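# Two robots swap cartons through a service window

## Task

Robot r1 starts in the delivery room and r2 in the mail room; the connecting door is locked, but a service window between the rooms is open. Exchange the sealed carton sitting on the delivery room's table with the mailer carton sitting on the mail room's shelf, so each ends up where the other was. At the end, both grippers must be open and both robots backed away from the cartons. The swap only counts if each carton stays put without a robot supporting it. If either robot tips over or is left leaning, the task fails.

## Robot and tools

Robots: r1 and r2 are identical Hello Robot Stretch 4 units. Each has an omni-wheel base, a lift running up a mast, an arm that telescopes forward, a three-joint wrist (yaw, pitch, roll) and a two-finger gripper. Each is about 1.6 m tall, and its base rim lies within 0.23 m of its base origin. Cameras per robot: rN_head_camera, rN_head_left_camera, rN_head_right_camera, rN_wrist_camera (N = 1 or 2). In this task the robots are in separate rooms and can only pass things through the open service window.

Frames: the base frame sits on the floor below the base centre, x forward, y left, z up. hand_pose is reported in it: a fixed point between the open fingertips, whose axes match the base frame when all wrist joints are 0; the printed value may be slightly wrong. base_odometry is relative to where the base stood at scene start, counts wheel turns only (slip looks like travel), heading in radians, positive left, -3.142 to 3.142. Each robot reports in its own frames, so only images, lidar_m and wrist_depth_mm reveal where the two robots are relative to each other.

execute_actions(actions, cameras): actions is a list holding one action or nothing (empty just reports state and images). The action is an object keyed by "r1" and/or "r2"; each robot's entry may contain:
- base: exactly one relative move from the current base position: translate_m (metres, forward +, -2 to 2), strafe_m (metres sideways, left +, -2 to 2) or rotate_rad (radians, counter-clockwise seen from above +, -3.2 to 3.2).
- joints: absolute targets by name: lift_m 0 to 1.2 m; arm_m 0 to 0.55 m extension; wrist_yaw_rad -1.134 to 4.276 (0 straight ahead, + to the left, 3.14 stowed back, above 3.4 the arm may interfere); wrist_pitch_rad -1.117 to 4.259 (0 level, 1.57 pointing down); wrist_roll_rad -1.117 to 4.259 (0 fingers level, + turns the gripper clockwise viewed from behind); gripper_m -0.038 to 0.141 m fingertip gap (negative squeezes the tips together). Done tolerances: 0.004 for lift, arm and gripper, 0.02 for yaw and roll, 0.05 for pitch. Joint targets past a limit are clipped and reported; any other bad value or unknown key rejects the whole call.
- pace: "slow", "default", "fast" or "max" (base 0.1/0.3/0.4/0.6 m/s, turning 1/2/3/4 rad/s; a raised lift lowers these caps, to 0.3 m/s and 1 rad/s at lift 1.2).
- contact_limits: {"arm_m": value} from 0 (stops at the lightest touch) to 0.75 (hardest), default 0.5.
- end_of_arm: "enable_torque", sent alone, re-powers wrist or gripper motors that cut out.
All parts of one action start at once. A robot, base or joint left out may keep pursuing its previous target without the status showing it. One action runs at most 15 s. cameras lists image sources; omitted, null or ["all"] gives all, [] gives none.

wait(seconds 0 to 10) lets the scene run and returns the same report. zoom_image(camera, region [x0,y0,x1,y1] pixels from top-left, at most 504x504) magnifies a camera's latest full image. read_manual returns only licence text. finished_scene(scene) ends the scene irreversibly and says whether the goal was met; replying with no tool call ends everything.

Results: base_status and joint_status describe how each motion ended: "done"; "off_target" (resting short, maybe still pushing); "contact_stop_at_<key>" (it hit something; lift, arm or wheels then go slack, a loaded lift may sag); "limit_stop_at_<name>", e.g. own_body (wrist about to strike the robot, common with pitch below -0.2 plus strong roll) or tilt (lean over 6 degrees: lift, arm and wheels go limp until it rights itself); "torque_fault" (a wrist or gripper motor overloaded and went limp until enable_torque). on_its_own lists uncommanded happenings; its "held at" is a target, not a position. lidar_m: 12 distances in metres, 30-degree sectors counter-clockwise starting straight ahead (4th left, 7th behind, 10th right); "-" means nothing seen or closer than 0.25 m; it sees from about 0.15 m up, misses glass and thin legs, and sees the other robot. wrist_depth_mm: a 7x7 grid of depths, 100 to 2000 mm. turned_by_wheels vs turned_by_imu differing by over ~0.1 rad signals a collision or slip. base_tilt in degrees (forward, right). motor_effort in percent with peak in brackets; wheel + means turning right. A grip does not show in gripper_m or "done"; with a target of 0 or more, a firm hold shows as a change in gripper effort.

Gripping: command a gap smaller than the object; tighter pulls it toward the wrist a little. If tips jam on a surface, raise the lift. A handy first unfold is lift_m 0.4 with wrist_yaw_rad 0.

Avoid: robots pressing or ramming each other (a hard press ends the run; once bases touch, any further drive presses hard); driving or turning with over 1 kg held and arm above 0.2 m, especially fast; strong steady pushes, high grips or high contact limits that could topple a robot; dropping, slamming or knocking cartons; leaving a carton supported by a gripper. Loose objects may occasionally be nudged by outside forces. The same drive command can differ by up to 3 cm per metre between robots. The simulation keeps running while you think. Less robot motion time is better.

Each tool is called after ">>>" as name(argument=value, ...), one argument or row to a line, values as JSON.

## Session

>>> execute_actions(
  actions=[],
)

Scene clock: 0.00 s.
r1.base_odometry: x=+0.000 y=+0.000 heading=+0.000 (m, m, rad; r1's odometry frame)
r1.turned_by_wheels: +0.000 (rad since the last result)
r1.turned_by_imu: +0.000 (rad since the last result)
r1.base_tilt: forward=-0.3 right=-0.6 (deg)
r1.lidar_m: 1.24 1.84 1.10 0.83 0.77 0.84 1.09 1.04 1.11 1.64 3.46 1.25
r1.base_status: not commanded
r1.joint_positions: lift_m=+0.296 arm_m=-0.003 wrist_yaw_rad=+3.138 wrist_pitch_rad=+0.005 wrist_roll_rad=-0.013 gripper_m=+0.057
r1.joint_status: not commanded
r1.motor_effort: lift_m=+20 arm_m=-1 wrist_yaw_rad=+1 wrist_pitch_rad=-5 wrist_roll_rad=-1 gripper_m=-3 wheel_0=+0 wheel_1=+0 wheel_2=+0 (%)
r1.hand_pose: x=-0.1199 y=+0.0884 z=+0.4729 quat_wxyz=(+0.002, -0.002, -0.007, +1.000) (m; r1's base frame)
r1.wrist_depth_mm: - 136 1255 1397 1118 842 707 / - 134 1229 1430 1138 854 715 / - 132 210 1397 1118 878 723 / 117 140 1229 1430 1160 878 732 / 976 1118 1229 1397 1118 891 723 / 991 1098 202 1366 206 878 741 / 1008 1060 1098 112 1060 854 732
r2.base_odometry: x=+0.000 y=+0.000 heading=+0.000 (m, m, rad; r2's odometry frame)
r2.turned_by_wheels: +0.000 (rad since the last result)
r2.turned_by_imu: +0.000 (rad since the last result)
r2.base_tilt: forward=+0.1 right=+0.5 (deg)
r2.lidar_m: 2.49 1.83 1.11 1.06 1.12 1.86 2.21 2.31 3.12 2.56 3.14 2.61
r2.base_status: not commanded
r2.joint_positions: lift_m=+0.243 arm_m=+0.001 wrist_yaw_rad=+3.094 wrist_pitch_rad=+0.017 wrist_roll_rad=-0.006 gripper_m=+0.057
r2.joint_status: not commanded
r2.motor_effort: lift_m=+19 arm_m=+0 wrist_yaw_rad=-1 wrist_pitch_rad=-7 wrist_roll_rad=+0 gripper_m=-5 wheel_0=+0 wheel_1=+0 wheel_2=+0 (%)
r2.hand_pose: x=-0.1120 y=+0.1011 z=+0.4163 quat_wxyz=(+0.024, -0.009, -0.003, +1.000) (m; r2's base frame)
r2.wrist_depth_mm: - 144 - - - - 1756 / - 121 187 - - - 1756 / - 132 187 - - - 1756 / 128 144 - - - - 1808 / - - - - - - 1661 / 1366 1537 196 1576 200 1708 1576 / 991 991 1060 111 1078 1118 1160
pictures: r1_head_camera, r1_head_left_camera, r1_head_right_camera, r1_wrist_camera, r2_head_camera, r2_head_left_camera, r2_head_right_camera, r2_wrist_camera
Images, in order (width x height): r1_head_camera 420x560, r1_head_left_camera 420x672, r1_head_right_camera 420x672, r1_wrist_camera 616x392, r2_head_camera 420x560, r2_head_left_camera 420x672, r2_head_right_camera 420x672, r2_wrist_camera 616x392.

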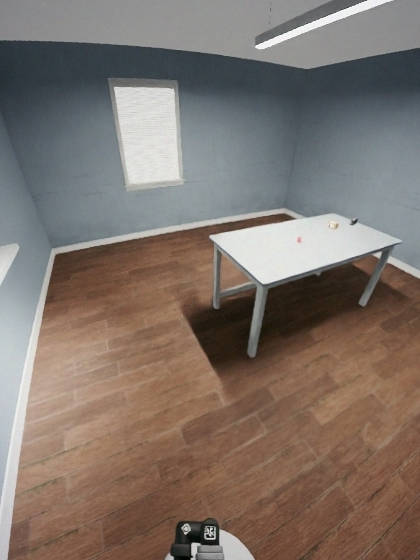

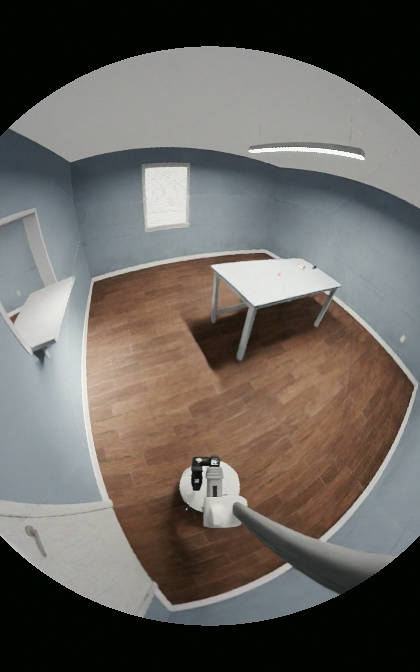

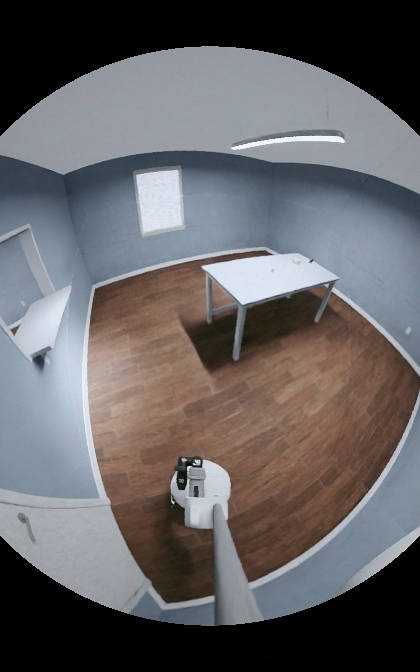

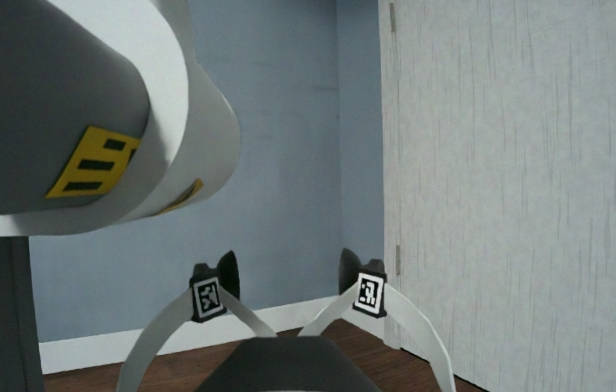

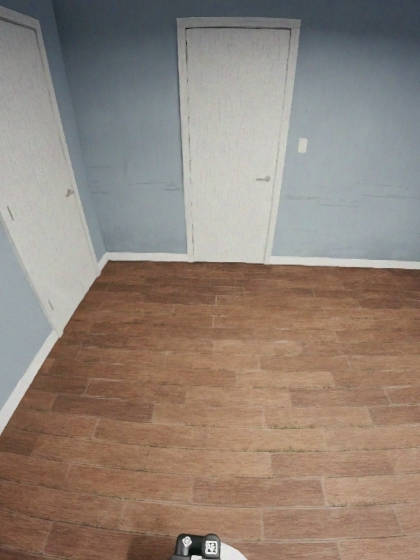

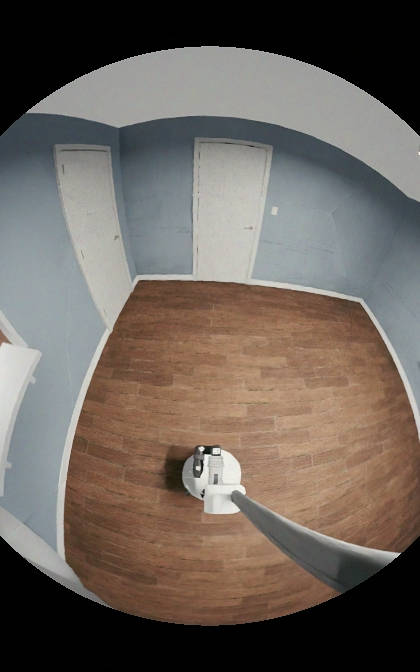

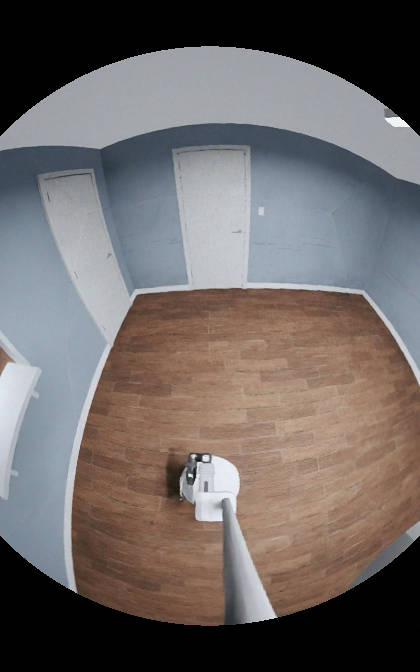

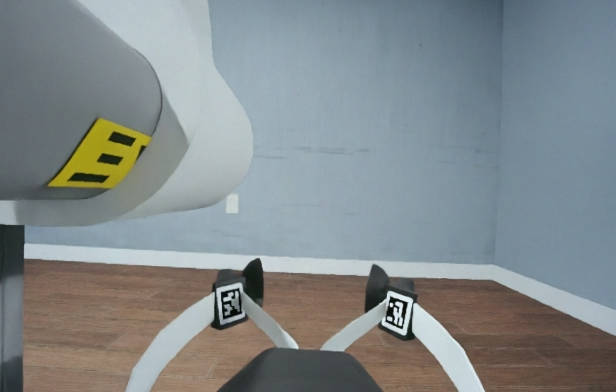

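>>> execute_actions(
  actions=[
    {"r1":{"base":{"rotate_rad":0.46},"pace":"fast"},"r2":{"base":{"rotate_rad":-1.58},"pace":"fast"}},
  ],
  cameras=[],
)

>>> execute_actions(
  actions=[
    {"r1":{"base":{"strafe_m":-1.7},"joints":{"lift_m":0.85,"wrist_yaw_rad":0,"gripper_m":0.14},"pace":"max"},"r2":{"base":{"translate_m":1.6},"joints":{"lift_m":0.85,"wrist_yaw_rad":0,"gripper_m":0.14},"pace":"max"}},
  ],
  cameras=["r1_head_camera","r2_head_camera"],
)

Scene clock: 1.90 s.
r1.base_odometry: x=+0.000 y=+0.000 heading=+0.459 (m, m, rad; r1's odometry frame)
r1.turned_by_wheels: +0.459 (rad since the last result)
r1.turned_by_imu: +0.456 (rad since the last result)
r1.base_tilt: forward=-0.3 right=-0.6 (deg)
r1.lidar_m: 3.04 1.17 0.86 0.74 0.81 1.07 1.04 1.10 1.55 3.46 1.31 1.22
r1.base_status: done
r1.joint_positions: lift_m=+0.296 arm_m=-0.003 wrist_yaw_rad=+3.138 wrist_pitch_rad=+0.005 wrist_roll_rad=-0.013 gripper_m=+0.057
r1.joint_status: not commanded
r1.motor_effort: lift_m=+20(20) arm_m=-1(1) wrist_yaw_rad=+1(1) wrist_pitch_rad=-7(6) wrist_roll_rad=+0(0) gripper_m=-5(4) wheel_0=-4(11) wheel_1=-4(10) wheel_2=-2(11) (%)
r1.hand_pose: x=-0.1199 y=+0.0884 z=+0.4729 quat_wxyz=(+0.002, -0.002, -0.007, +1.000) (m; r1's base frame)
r1.wrist_depth_mm: - 137 1182 1182 1229 1160 991 / - 134 1160 1205 1205 1182 1008 / - 132 211 1182 1205 1229 1025 / 116 139 1205 1205 1160 1229 1042 / 1160 1160 1182 1205 1229 1205 1042 / 1182 1205 201 1229 206 1255 1025 / 1118 1078 1098 112 1098 1042 991
r2.base_odometry: x=+0.000 y=+0.000 heading=-1.580 (m, m, rad; r2's odometry frame)
r2.turned_by_wheels: -1.580 (rad since the last result)
r2.turned_by_imu: -1.595 (rad since the last result)
r2.base_tilt: forward=+0.1 right=+0.5 (deg)
r2.lidar_m: 2.55 3.14 2.65 2.50 1.85 1.11 1.07 1.11 1.84 2.22 2.28 3.14
r2.base_status: done
r2.joint_positions: lift_m=+0.243 arm_m=+0.001 wrist_yaw_rad=+3.094 wrist_pitch_rad=+0.017 wrist_roll_rad=-0.006 gripper_m=+0.057
r2.joint_status: not commanded
r2.motor_effort: lift_m=+19(19) arm_m=+0(0) wrist_yaw_rad=-1(1) wrist_pitch_rad=-6(7) wrist_roll_rad=+0(0) gripper_m=-6(5) wheel_0=+0(6) wheel_1=+0(11) wheel_2=-1(8) (%)
r2.hand_pose: x=-0.1120 y=+0.1011 z=+0.4163 quat_wxyz=(+0.024, -0.009, -0.003, +1.000) (m; r2's base frame)
r2.wrist_depth_mm: - 144 - - - 1397 1464 / - 121 186 1366 1430 1464 1397 / - 132 187 1397 1464 1430 1430 / 128 145 1430 1397 1397 1430 1464 / 1397 1397 1397 1430 1397 1430 1397 / 1336 1366 196 1430 200 1397 1397 / 991 991 1025 111 1098 1118 1182
pictures: none
No camera images: the call's "cameras" was empty. Leave "cameras" out to get every camera's image.

Scene clock: 6.20 s.
r1.base_odometry: x=+0.754 y=-1.524 heading=+0.459 (m, m, rad; r1's odometry frame)
r1.turned_by_wheels: +0.000 (rad since the last result)
r1.turned_by_imu: +0.001 (rad since the last result)
r1.base_tilt: forward=-0.3 right=-0.6 (deg)
r1.lidar_m: 0.89 0.94 2.54 2.50 1.55 1.13 1.08 1.15 1.57 1.73 1.83 0.94
r1.base_status: done
r1.joint_positions: lift_m=+0.850 arm_m=-0.003 wrist_yaw_rad=+0.000 wrist_pitch_rad=+0.005 wrist_roll_rad=-0.013 gripper_m=+0.140
r1.joint_status: all done
r1.motor_effort: lift_m=+21(26) arm_m=+0(1) wrist_yaw_rad=+1(4) wrist_pitch_rad=-6(6) wrist_roll_rad=+0(0) gripper_m=-4(4) wheel_0=-2(18) wheel_1=-1(14) wheel_2=+0(0) (%)
r1.hand_pose: x=+0.4568 y=-0.0874 z=+1.0267 quat_wxyz=(+1.000, -0.007, +0.002, +0.000) (m; r1's base frame)
r1.wrist_depth_mm: - - - - - - - / - - - - - - - / - - - - - - - / - - - - - - - / - - - - - - - / 946 788 820 946 798 820 - / 723 723 699 112 723 750 -
r2.base_odometry: x=-0.015 y=-1.600 heading=-1.580 (m, m, rad; r2's odometry frame)
r2.turned_by_wheels: +0.000 (rad since the last result)
r2.turned_by_imu: -0.005 (rad since the last result)
r2.base_tilt: forward=+0.1 right=+0.6 (deg)
r2.lidar_m: 0.94 1.01 2.01 2.54 2.62 3.02 2.90 3.01 2.31 2.20 2.01 0.99
r2.base_status: done
r2.joint_positions: lift_m=+0.850 arm_m=+0.001 wrist_yaw_rad=+0.000 wrist_pitch_rad=+0.017 wrist_roll_rad=-0.006 gripper_m=+0.140
r2.joint_status: all done
r2.motor_effort: lift_m=+21(23) arm_m=+0(0) wrist_yaw_rad=-1(7) wrist_pitch_rad=-7(8) wrist_roll_rad=+0(2) gripper_m=-1(4) wheel_0=-1(7) wheel_1=+0(7) wheel_2=+1(12) (%)
r2.hand_pose: x=+0.4604 y=-0.0874 z=+1.0232 quat_wxyz=(+1.000, -0.003, +0.009, +0.000) (m; r2's base frame)
r2.wrist_depth_mm: 1229 1205 1205 1205 1205 1182 1138 / 1229 1229 1205 1182 1160 1160 1182 / 1229 1205 1182 1205 1205 1182 1160 / 1229 1182 1182 1182 1182 1182 1182 / 1281 1205 1205 1229 1182 1182 1160 / 917 842 866 1060 1182 213 1160 / 991 750 768 111 820 1182 1182
pictures: r1_head_camera, r2_head_camera
Images, in order (width x height): r1_head_camera 420x560, r2_head_camera 420x560.

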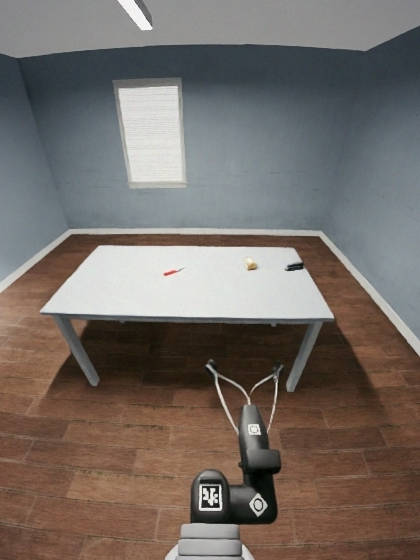

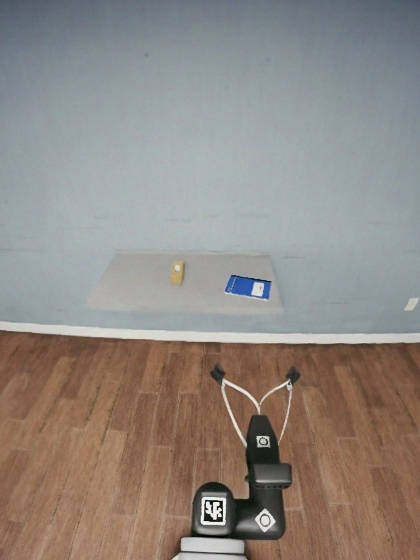

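>>> execute_actions(
  actions=[
    {"r1":{"base":{"strafe_m":-0.14},"joints":{"wrist_pitch_rad":0.5,"arm_m":0.3},"pace":"fast"},"r2":{"base":{"strafe_m":0.29},"joints":{"wrist_pitch_rad":0.5,"arm_m":0.25},"pace":"fast"}},
  ],
  cameras=[],
)

>>> execute_actions(
  actions=[
    {"r1":{"base":{"translate_m":0.48},"joints":{"lift_m":0.8},"pace":"fast"},"r2":{"base":{"translate_m":0.38},"joints":{"lift_m":0.8},"pace":"fast"}},
  ],
  cameras=["r1_wrist_camera","r2_wrist_camera"],
)

Scene clock: 8.53 s.
r1.base_odometry: x=+0.816 y=-1.649 heading=+0.459 (m, m, rad; r1's odometry frame)
r1.turned_by_wheels: +0.000 (rad since the last result)
r1.turned_by_imu: +0.000 (rad since the last result)
r1.base_tilt: forward=-0.3 right=-0.6 (deg)
r1.lidar_m: 0.87 0.95 1.32 2.65 1.55 1.14 1.08 1.11 1.55 1.61 1.70 0.93
r1.base_status: done
r1.joint_positions: lift_m=+0.850 arm_m=+0.299 wrist_yaw_rad=+0.000 wrist_pitch_rad=+0.502 wrist_roll_rad=-0.013 gripper_m=+0.140
r1.joint_status: all done
r1.motor_effort: lift_m=+21(21) arm_m=+5(2) wrist_yaw_rad=+0(2) wrist_pitch_rad=-5(5) wrist_roll_rad=+1(0) gripper_m=-3(1) wheel_0=+3(13) wheel_1=+0(12) wheel_2=+0(0) (%)
r1.hand_pose: x=+0.7228 y=-0.0874 z=+0.8893 quat_wxyz=(+0.969, -0.006, +0.248, +0.002) (m; r1's base frame)
r1.wrist_depth_mm: - - - - - - - / - - - 1118 1118 - - / 759 750 741 741 741 - - / 554 564 549 554 564 554 1983 / 462 462 462 484 466 473 488 / 1308 1281 1308 1366 1255 603 1366 / 1160 1160 1182 112 1205 1118 1160
r2.base_odometry: x=+0.275 y=-1.603 heading=-1.580 (m, m, rad; r2's odometry frame)
r2.turned_by_wheels: +0.000 (rad since the last result)
r2.turned_by_imu: -0.001 (rad since the last result)
r2.base_tilt: forward=+0.2 right=+0.6 (deg)
r2.lidar_m: 0.95 0.99 2.00 2.25 2.35 3.02 2.90 3.01 2.59 2.51 2.02 1.01
r2.base_status: done
r2.joint_positions: lift_m=+0.850 arm_m=+0.249 wrist_yaw_rad=+0.000 wrist_pitch_rad=+0.502 wrist_roll_rad=-0.006 gripper_m=+0.140
r2.joint_status: all done
r2.motor_effort: lift_m=+21(21) arm_m=+6(9) wrist_yaw_rad=-2(1) wrist_pitch_rad=-6(6) wrist_roll_rad=+1(1) gripper_m=-1(0) wheel_0=+1(9) wheel_1=-1(8) wheel_2=+1(1) (%)
r2.hand_pose: x=+0.6727 y=-0.0874 z=+0.8892 quat_wxyz=(+0.969, -0.003, +0.248, +0.001) (m; r2's base frame)
r2.wrist_depth_mm: 854 854 866 854 842 842 842 / 931 917 931 904 917 891 866 / 1008 878 798 759 842 854 931 / 1060 597 597 603 603 615 603 / 1205 1205 1138 1160 1118 1078 1098 / 1308 1281 1255 1229 1205 210 1229 / 1205 1229 1205 111 1205 1229 1205
pictures: none
No camera images: the call's "cameras" was empty. Leave "cameras" out to get every camera's image.

Scene clock: 11.20 s.
r1.base_odometry: x=+1.246 y=-1.436 heading=+0.460 (m, m, rad; r1's odometry frame)
r1.turned_by_wheels: +0.001 (rad since the last result)
r1.turned_by_imu: +0.000 (rad since the last result)
r1.base_tilt: forward=-0.3 right=-0.7 (deg)
r1.lidar_m: 0.41 0.43 0.59 2.53 2.22 1.62 1.54 1.64 1.68 1.62 0.56 0.45
r1.base_status: done
r1.joint_positions: lift_m=+0.800 arm_m=+0.299 wrist_yaw_rad=+0.000 wrist_pitch_rad=+0.502 wrist_roll_rad=-0.013 gripper_m=+0.140
r1.joint_status: all done
r1.motor_effort: lift_m=+17(20) arm_m=+5(6) wrist_yaw_rad=+0(0) wrist_pitch_rad=-3(6) wrist_roll_rad=+0(0) gripper_m=-2(0) wheel_0=+3(11) wheel_1=+3(10) wheel_2=+1(11) (%)
r1.hand_pose: x=+0.7229 y=-0.0874 z=+0.8396 quat_wxyz=(+0.969, -0.006, +0.248, +0.002) (m; r1's base frame)
r1.wrist_depth_mm: - - - - - - - / - - - - - - - / 634 621 609 615 615 615 - / 459 462 462 382 466 462 384 / 364 366 370 368 368 368 366 / 300 282 287 309 287 296 304 / 263 258 260 112 268 263 -
r2.base_odometry: x=+0.272 y=-1.983 heading=-1.580 (m, m, rad; r2's odometry frame)
r2.turned_by_wheels: +0.000 (rad since the last result)
r2.turned_by_imu: -0.002 (rad since the last result)
r2.base_tilt: forward=+0.2 right=+0.5 (deg)
r2.lidar_m: 0.59 0.60 1.48 2.26 2.34 3.16 3.31 3.41 2.60 2.51 1.50 0.61
r2.base_status: done
r2.joint_positions: lift_m=+0.800 arm_m=+0.249 wrist_yaw_rad=+0.000 wrist_pitch_rad=+0.502 wrist_roll_rad=-0.006 gripper_m=+0.140
r2.joint_status: all done
r2.motor_effort: lift_m=+16(19) arm_m=+6(6) wrist_yaw_rad=-1(1) wrist_pitch_rad=-6(5) wrist_roll_rad=+0(1) gripper_m=-1(1) wheel_0=-1(6) wheel_1=+0(6) wheel_2=+1(10) (%)
r2.hand_pose: x=+0.6727 y=-0.0874 z=+0.8396 quat_wxyz=(+0.969, -0.003, +0.248, +0.001) (m; r2's base frame)
r2.wrist_depth_mm: 512 512 504 504 496 496 484 / 549 544 544 525 525 521 521 / 591 580 574 569 574 564 549 / 484 484 492 410 496 512 517 / 384 384 387 319 394 397 402 / 314 298 298 322 324 211 327 / 270 270 273 111 274 273 279
pictures: r1_wrist_camera, r2_wrist_camera
Images, in order (width x height): r1_wrist_camera 616x392, r2_wrist_camera 616x392.

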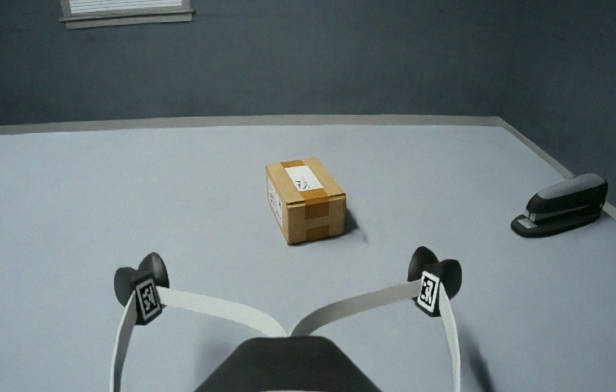

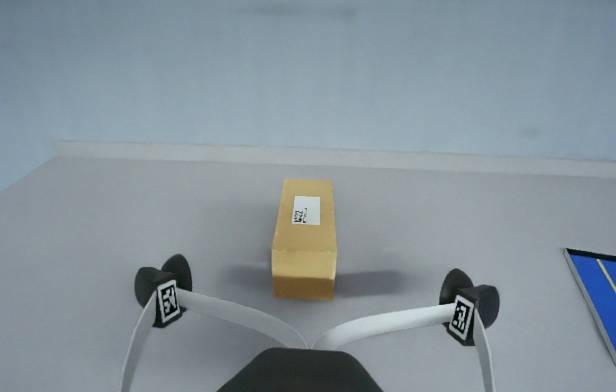

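>>> execute_actions(
  actions=[
    {"r1":{"base":{"strafe_m":-0.09},"joints":{"lift_m":0.757,"arm_m":0.455,"wrist_yaw_rad":0.25}},"r2":{"base":{"strafe_m":0.012},"joints":{"lift_m":0.757,"arm_m":0.37}}},
  ],
  cameras=["r1_wrist_camera","r2_wrist_camera"],
)

>>> execute_actions(
  actions=[
    {"r1":{"joints":{"lift_m":0.747,"gripper_m":0.02}},"r2":{"joints":{"lift_m":0.75,"gripper_m":0.01}}},
  ],
  cameras=[],
)

>>> execute_actions(
  actions=[
    {"r1":{"joints":{"lift_m":0.79}},"r2":{"joints":{"lift_m":0.79}}},
  ],
  cameras=["r1_wrist_camera","r2_wrist_camera"],
)

Scene clock: 14.03 s.
r1.base_odometry: x=+1.286 y=-1.517 heading=+0.460 (m, m, rad; r1's odometry frame)
r1.turned_by_wheels: +0.000 (rad since the last result)
r1.turned_by_imu: +0.000 (rad since the last result)
r1.base_tilt: forward=-0.3 right=-0.6 (deg)
r1.lidar_m: 0.39 0.43 0.62 2.62 2.21 1.65 1.55 1.67 1.60 1.52 1.61 0.42
r1.base_status: done
r1.joint_positions: lift_m=+0.757 arm_m=+0.454 wrist_yaw_rad=+0.250 wrist_pitch_rad=+0.502 wrist_roll_rad=-0.013 gripper_m=+0.140
r1.joint_status: all done
r1.motor_effort: lift_m=+17(16) arm_m=+6(7) wrist_yaw_rad=+0(3) wrist_pitch_rad=-3(4) wrist_roll_rad=+0(0) gripper_m=-2(1) wheel_0=+2(12) wheel_1=-3(11) wheel_2=+0(2) (%)
r1.hand_pose: x=+0.8915 y=-0.0221 z=+0.7967 quat_wxyz=(+0.961, -0.037, +0.246, +0.122) (m; r1's base frame)
r1.wrist_depth_mm: - - - - - - - / - - - - - - - / 512 500 500 500 - - - / 373 377 377 377 375 377 373 / 297 298 278 234 301 300 300 / 246 230 193 193 235 241 246 / 214 211 212 112 220 214 -
r2.base_odometry: x=+0.284 y=-1.983 heading=-1.580 (m, m, rad; r2's odometry frame)
r2.turned_by_wheels: +0.000 (rad since the last result)
r2.turned_by_imu: -0.001 (rad since the last result)
r2.base_tilt: forward=+0.1 right=+0.6 (deg)
r2.lidar_m: 0.57 0.59 1.50 2.23 2.31 3.17 3.32 3.39 2.61 2.52 0.84 0.60
r2.base_status: done
r2.joint_positions: lift_m=+0.757 arm_m=+0.369 wrist_yaw_rad=+0.000 wrist_pitch_rad=+0.502 wrist_roll_rad=-0.006 gripper_m=+0.140
r2.joint_status: all done
r2.motor_effort: lift_m=+15(16) arm_m=+6(7) wrist_yaw_rad=-1(1) wrist_pitch_rad=-6(7) wrist_roll_rad=+0(2) gripper_m=+0(1) wheel_0=+0(7) wheel_1=+1(8) wheel_2=+0(1) (%)
r2.hand_pose: x=+0.7927 y=-0.0874 z=+0.7967 quat_wxyz=(+0.969, -0.003, +0.248, +0.001) (m; r2's base frame)
r2.wrist_depth_mm: 397 399 392 389 387 382 377 / 424 424 421 418 413 407 407 / 452 452 449 449 439 439 430 / 394 399 399 404 404 413 418 / 312 312 317 236 324 325 325 / 256 242 243 195 248 210 264 / 221 219 222 111 224 225 231
pictures: r1_wrist_camera, r2_wrist_camera
Images, in order (width x height): r1_wrist_camera 616x392, r2_wrist_camera 616x392.

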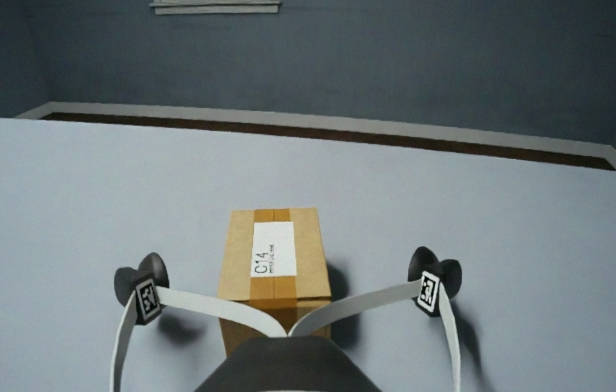

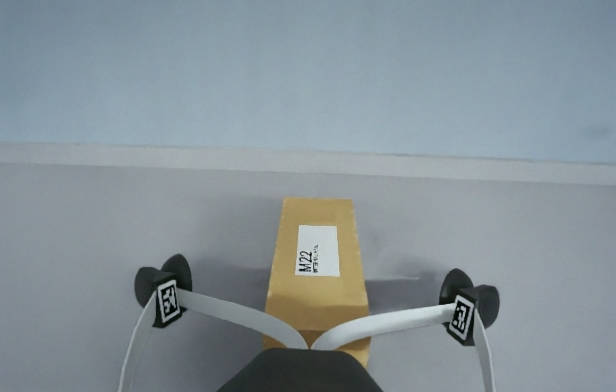

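Scene clock: 16.30 s.
r1.base_odometry: x=+1.286 y=-1.517 heading=+0.460 (m, m, rad; r1's odometry frame)
r1.turned_by_wheels: +0.000 (rad since the last result)
r1.turned_by_imu: +0.000 (rad since the last result)
r1.base_tilt: forward=-0.3 right=-0.6 (deg)
r1.lidar_m: 0.40 0.44 0.60 2.61 2.23 1.62 1.55 1.64 1.59 1.52 1.61 0.41
r1.base_status: not commanded
r1.joint_positions: lift_m=+0.747 arm_m=+0.454 wrist_yaw_rad=+0.250 wrist_pitch_rad=+0.502 wrist_roll_rad=-0.013 gripper_m=+0.020
r1.joint_status: all done
r1.motor_effort: lift_m=+17(16) arm_m=+6(6) wrist_yaw_rad=+0(1) wrist_pitch_rad=-6(5) wrist_roll_rad=+0(0) gripper_m=-22(24) wheel_0=+2(2) wheel_1=-3(3) wheel_2=+0(0) (%)
r1.hand_pose: x=+0.8915 y=-0.0221 z=+0.7866 quat_wxyz=(+0.961, -0.037, +0.246, +0.122) (m; r1's base frame)
r1.wrist_depth_mm: - - - - - - - / - - - - - - - / 480 473 473 477 477 - - / 353 357 357 338 353 357 355 / 281 283 273 198 286 283 285 / 231 226 185 180 192 236 233 / 202 196 200 112 208 199 -
r2.base_odometry: x=+0.284 y=-1.983 heading=-1.580 (m, m, rad; r2's odometry frame)
r2.turned_by_wheels: +0.000 (rad since the last result)
r2.turned_by_imu: -0.001 (rad since the last result)
r2.base_tilt: forward=+0.2 right=+0.6 (deg)
r2.lidar_m: 0.57 0.61 1.46 2.24 2.31 3.11 3.32 3.38 2.62 2.52 0.83 0.60
r2.base_status: not commanded
r2.joint_positions: lift_m=+0.750 arm_m=+0.369 wrist_yaw_rad=+0.000 wrist_pitch_rad=+0.503 wrist_roll_rad=-0.006 gripper_m=+0.011
r2.joint_status: all done
r2.motor_effort: lift_m=+15(13) arm_m=+6(6) wrist_yaw_rad=-1(0) wrist_pitch_rad=-8(8) wrist_roll_rad=+1(1) gripper_m=-28(28) wheel_0=+0(0) wheel_1=+1(1) wheel_2=+0(0) (%)
r2.hand_pose: x=+0.7925 y=-0.0874 z=+0.7894 quat_wxyz=(+0.969, -0.003, +0.249, +0.001) (m; r2's base frame)
r2.wrist_depth_mm: 399 397 394 389 389 382 382 / 427 424 421 413 410 407 404 / 449 449 449 442 439 436 433 / 377 377 384 273 394 397 402 / 300 303 307 212 310 310 312 / 246 248 188 176 186 254 255 / 211 206 213 111 209 209 219
pictures: none
No camera images: the call's "cameras" was empty. Leave "cameras" out to get every camera's image.

Scene clock: 17.33 s.
r1.base_odometry: x=+1.286 y=-1.517 heading=+0.460 (m, m, rad; r1's odometry frame)
r1.turned_by_wheels: +0.000 (rad since the last result)
r1.turned_by_imu: +0.000 (rad since the last result)
r1.base_tilt: forward=-0.3 right=-0.6 (deg)
r1.lidar_m: 0.41 0.42 0.64 2.60 2.19 1.60 1.54 1.61 1.57 1.53 1.58 0.41
r1.base_status: not commanded
r1.joint_positions: lift_m=+0.790 arm_m=+0.454 wrist_yaw_rad=+0.250 wrist_pitch_rad=+0.503 wrist_roll_rad=-0.013 gripper_m=+0.020
r1.joint_status: all done
r1.motor_effort: lift_m=+23(25) arm_m=+6(6) wrist_yaw_rad=+0(0) wrist_pitch_rad=-7(5) wrist_roll_rad=+0(0) gripper_m=-22(23) wheel_0=+3(2) wheel_1=-3(3) wheel_2=+0(0) (%)
r1.hand_pose: x=+0.8915 y=-0.0221 z=+0.8290 quat_wxyz=(+0.961, -0.037, +0.246, +0.122) (m; r1's base frame)
r1.wrist_depth_mm: - - - - - - - / - - - - - - - / 591 - - - - - - / 436 439 439 418 442 433 436 / 343 347 336 199 351 351 345 / 286 279 185 180 192 289 286 / 248 243 247 112 256 245 -
r2.base_odometry: x=+0.284 y=-1.983 heading=-1.580 (m, m, rad; r2's odometry frame)
r2.turned_by_wheels: +0.000 (rad since the last result)
r2.turned_by_imu: +0.000 (rad since the last result)
r2.base_tilt: forward=+0.1 right=+0.6 (deg)
r2.lidar_m: 0.58 0.60 1.49 2.23 2.32 3.15 3.33 3.40 2.61 2.52 0.80 0.61
r2.base_status: not commanded
r2.joint_positions: lift_m=+0.790 arm_m=+0.369 wrist_yaw_rad=+0.000 wrist_pitch_rad=+0.503 wrist_roll_rad=-0.006 gripper_m=+0.011
r2.joint_status: all done
r2.motor_effort: lift_m=+23(21) arm_m=+6(6) wrist_yaw_rad=-1(0) wrist_pitch_rad=-9(9) wrist_roll_rad=+1(0) gripper_m=-30(28) wheel_0=+0(0) wheel_1=+1(1) wheel_2=+0(0) (%)
r2.hand_pose: x=+0.7925 y=-0.0874 z=+0.8288 quat_wxyz=(+0.969, -0.003, +0.249, +0.001) (m; r2's base frame)
r2.wrist_depth_mm: 402 399 392 392 387 382 382 / 430 424 421 415 415 404 404 / 466 459 452 449 439 436 436 / 455 466 466 272 459 455 455 / 362 364 366 213 375 382 379 / 297 300 187 176 187 310 309 / 257 249 257 111 254 254 266
pictures: r1_wrist_camera, r2_wrist_camera
Images, in order (width x height): r1_wrist_camera 616x392, r2_wrist_camera 616x392.

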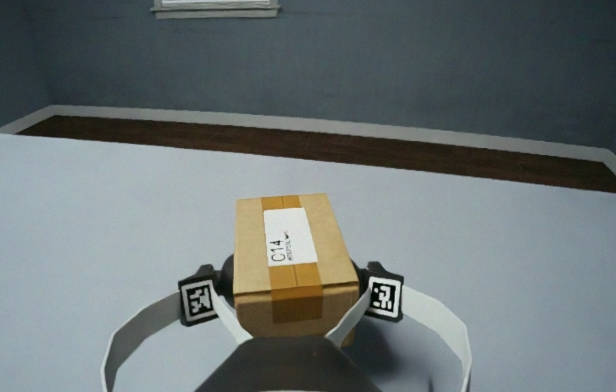

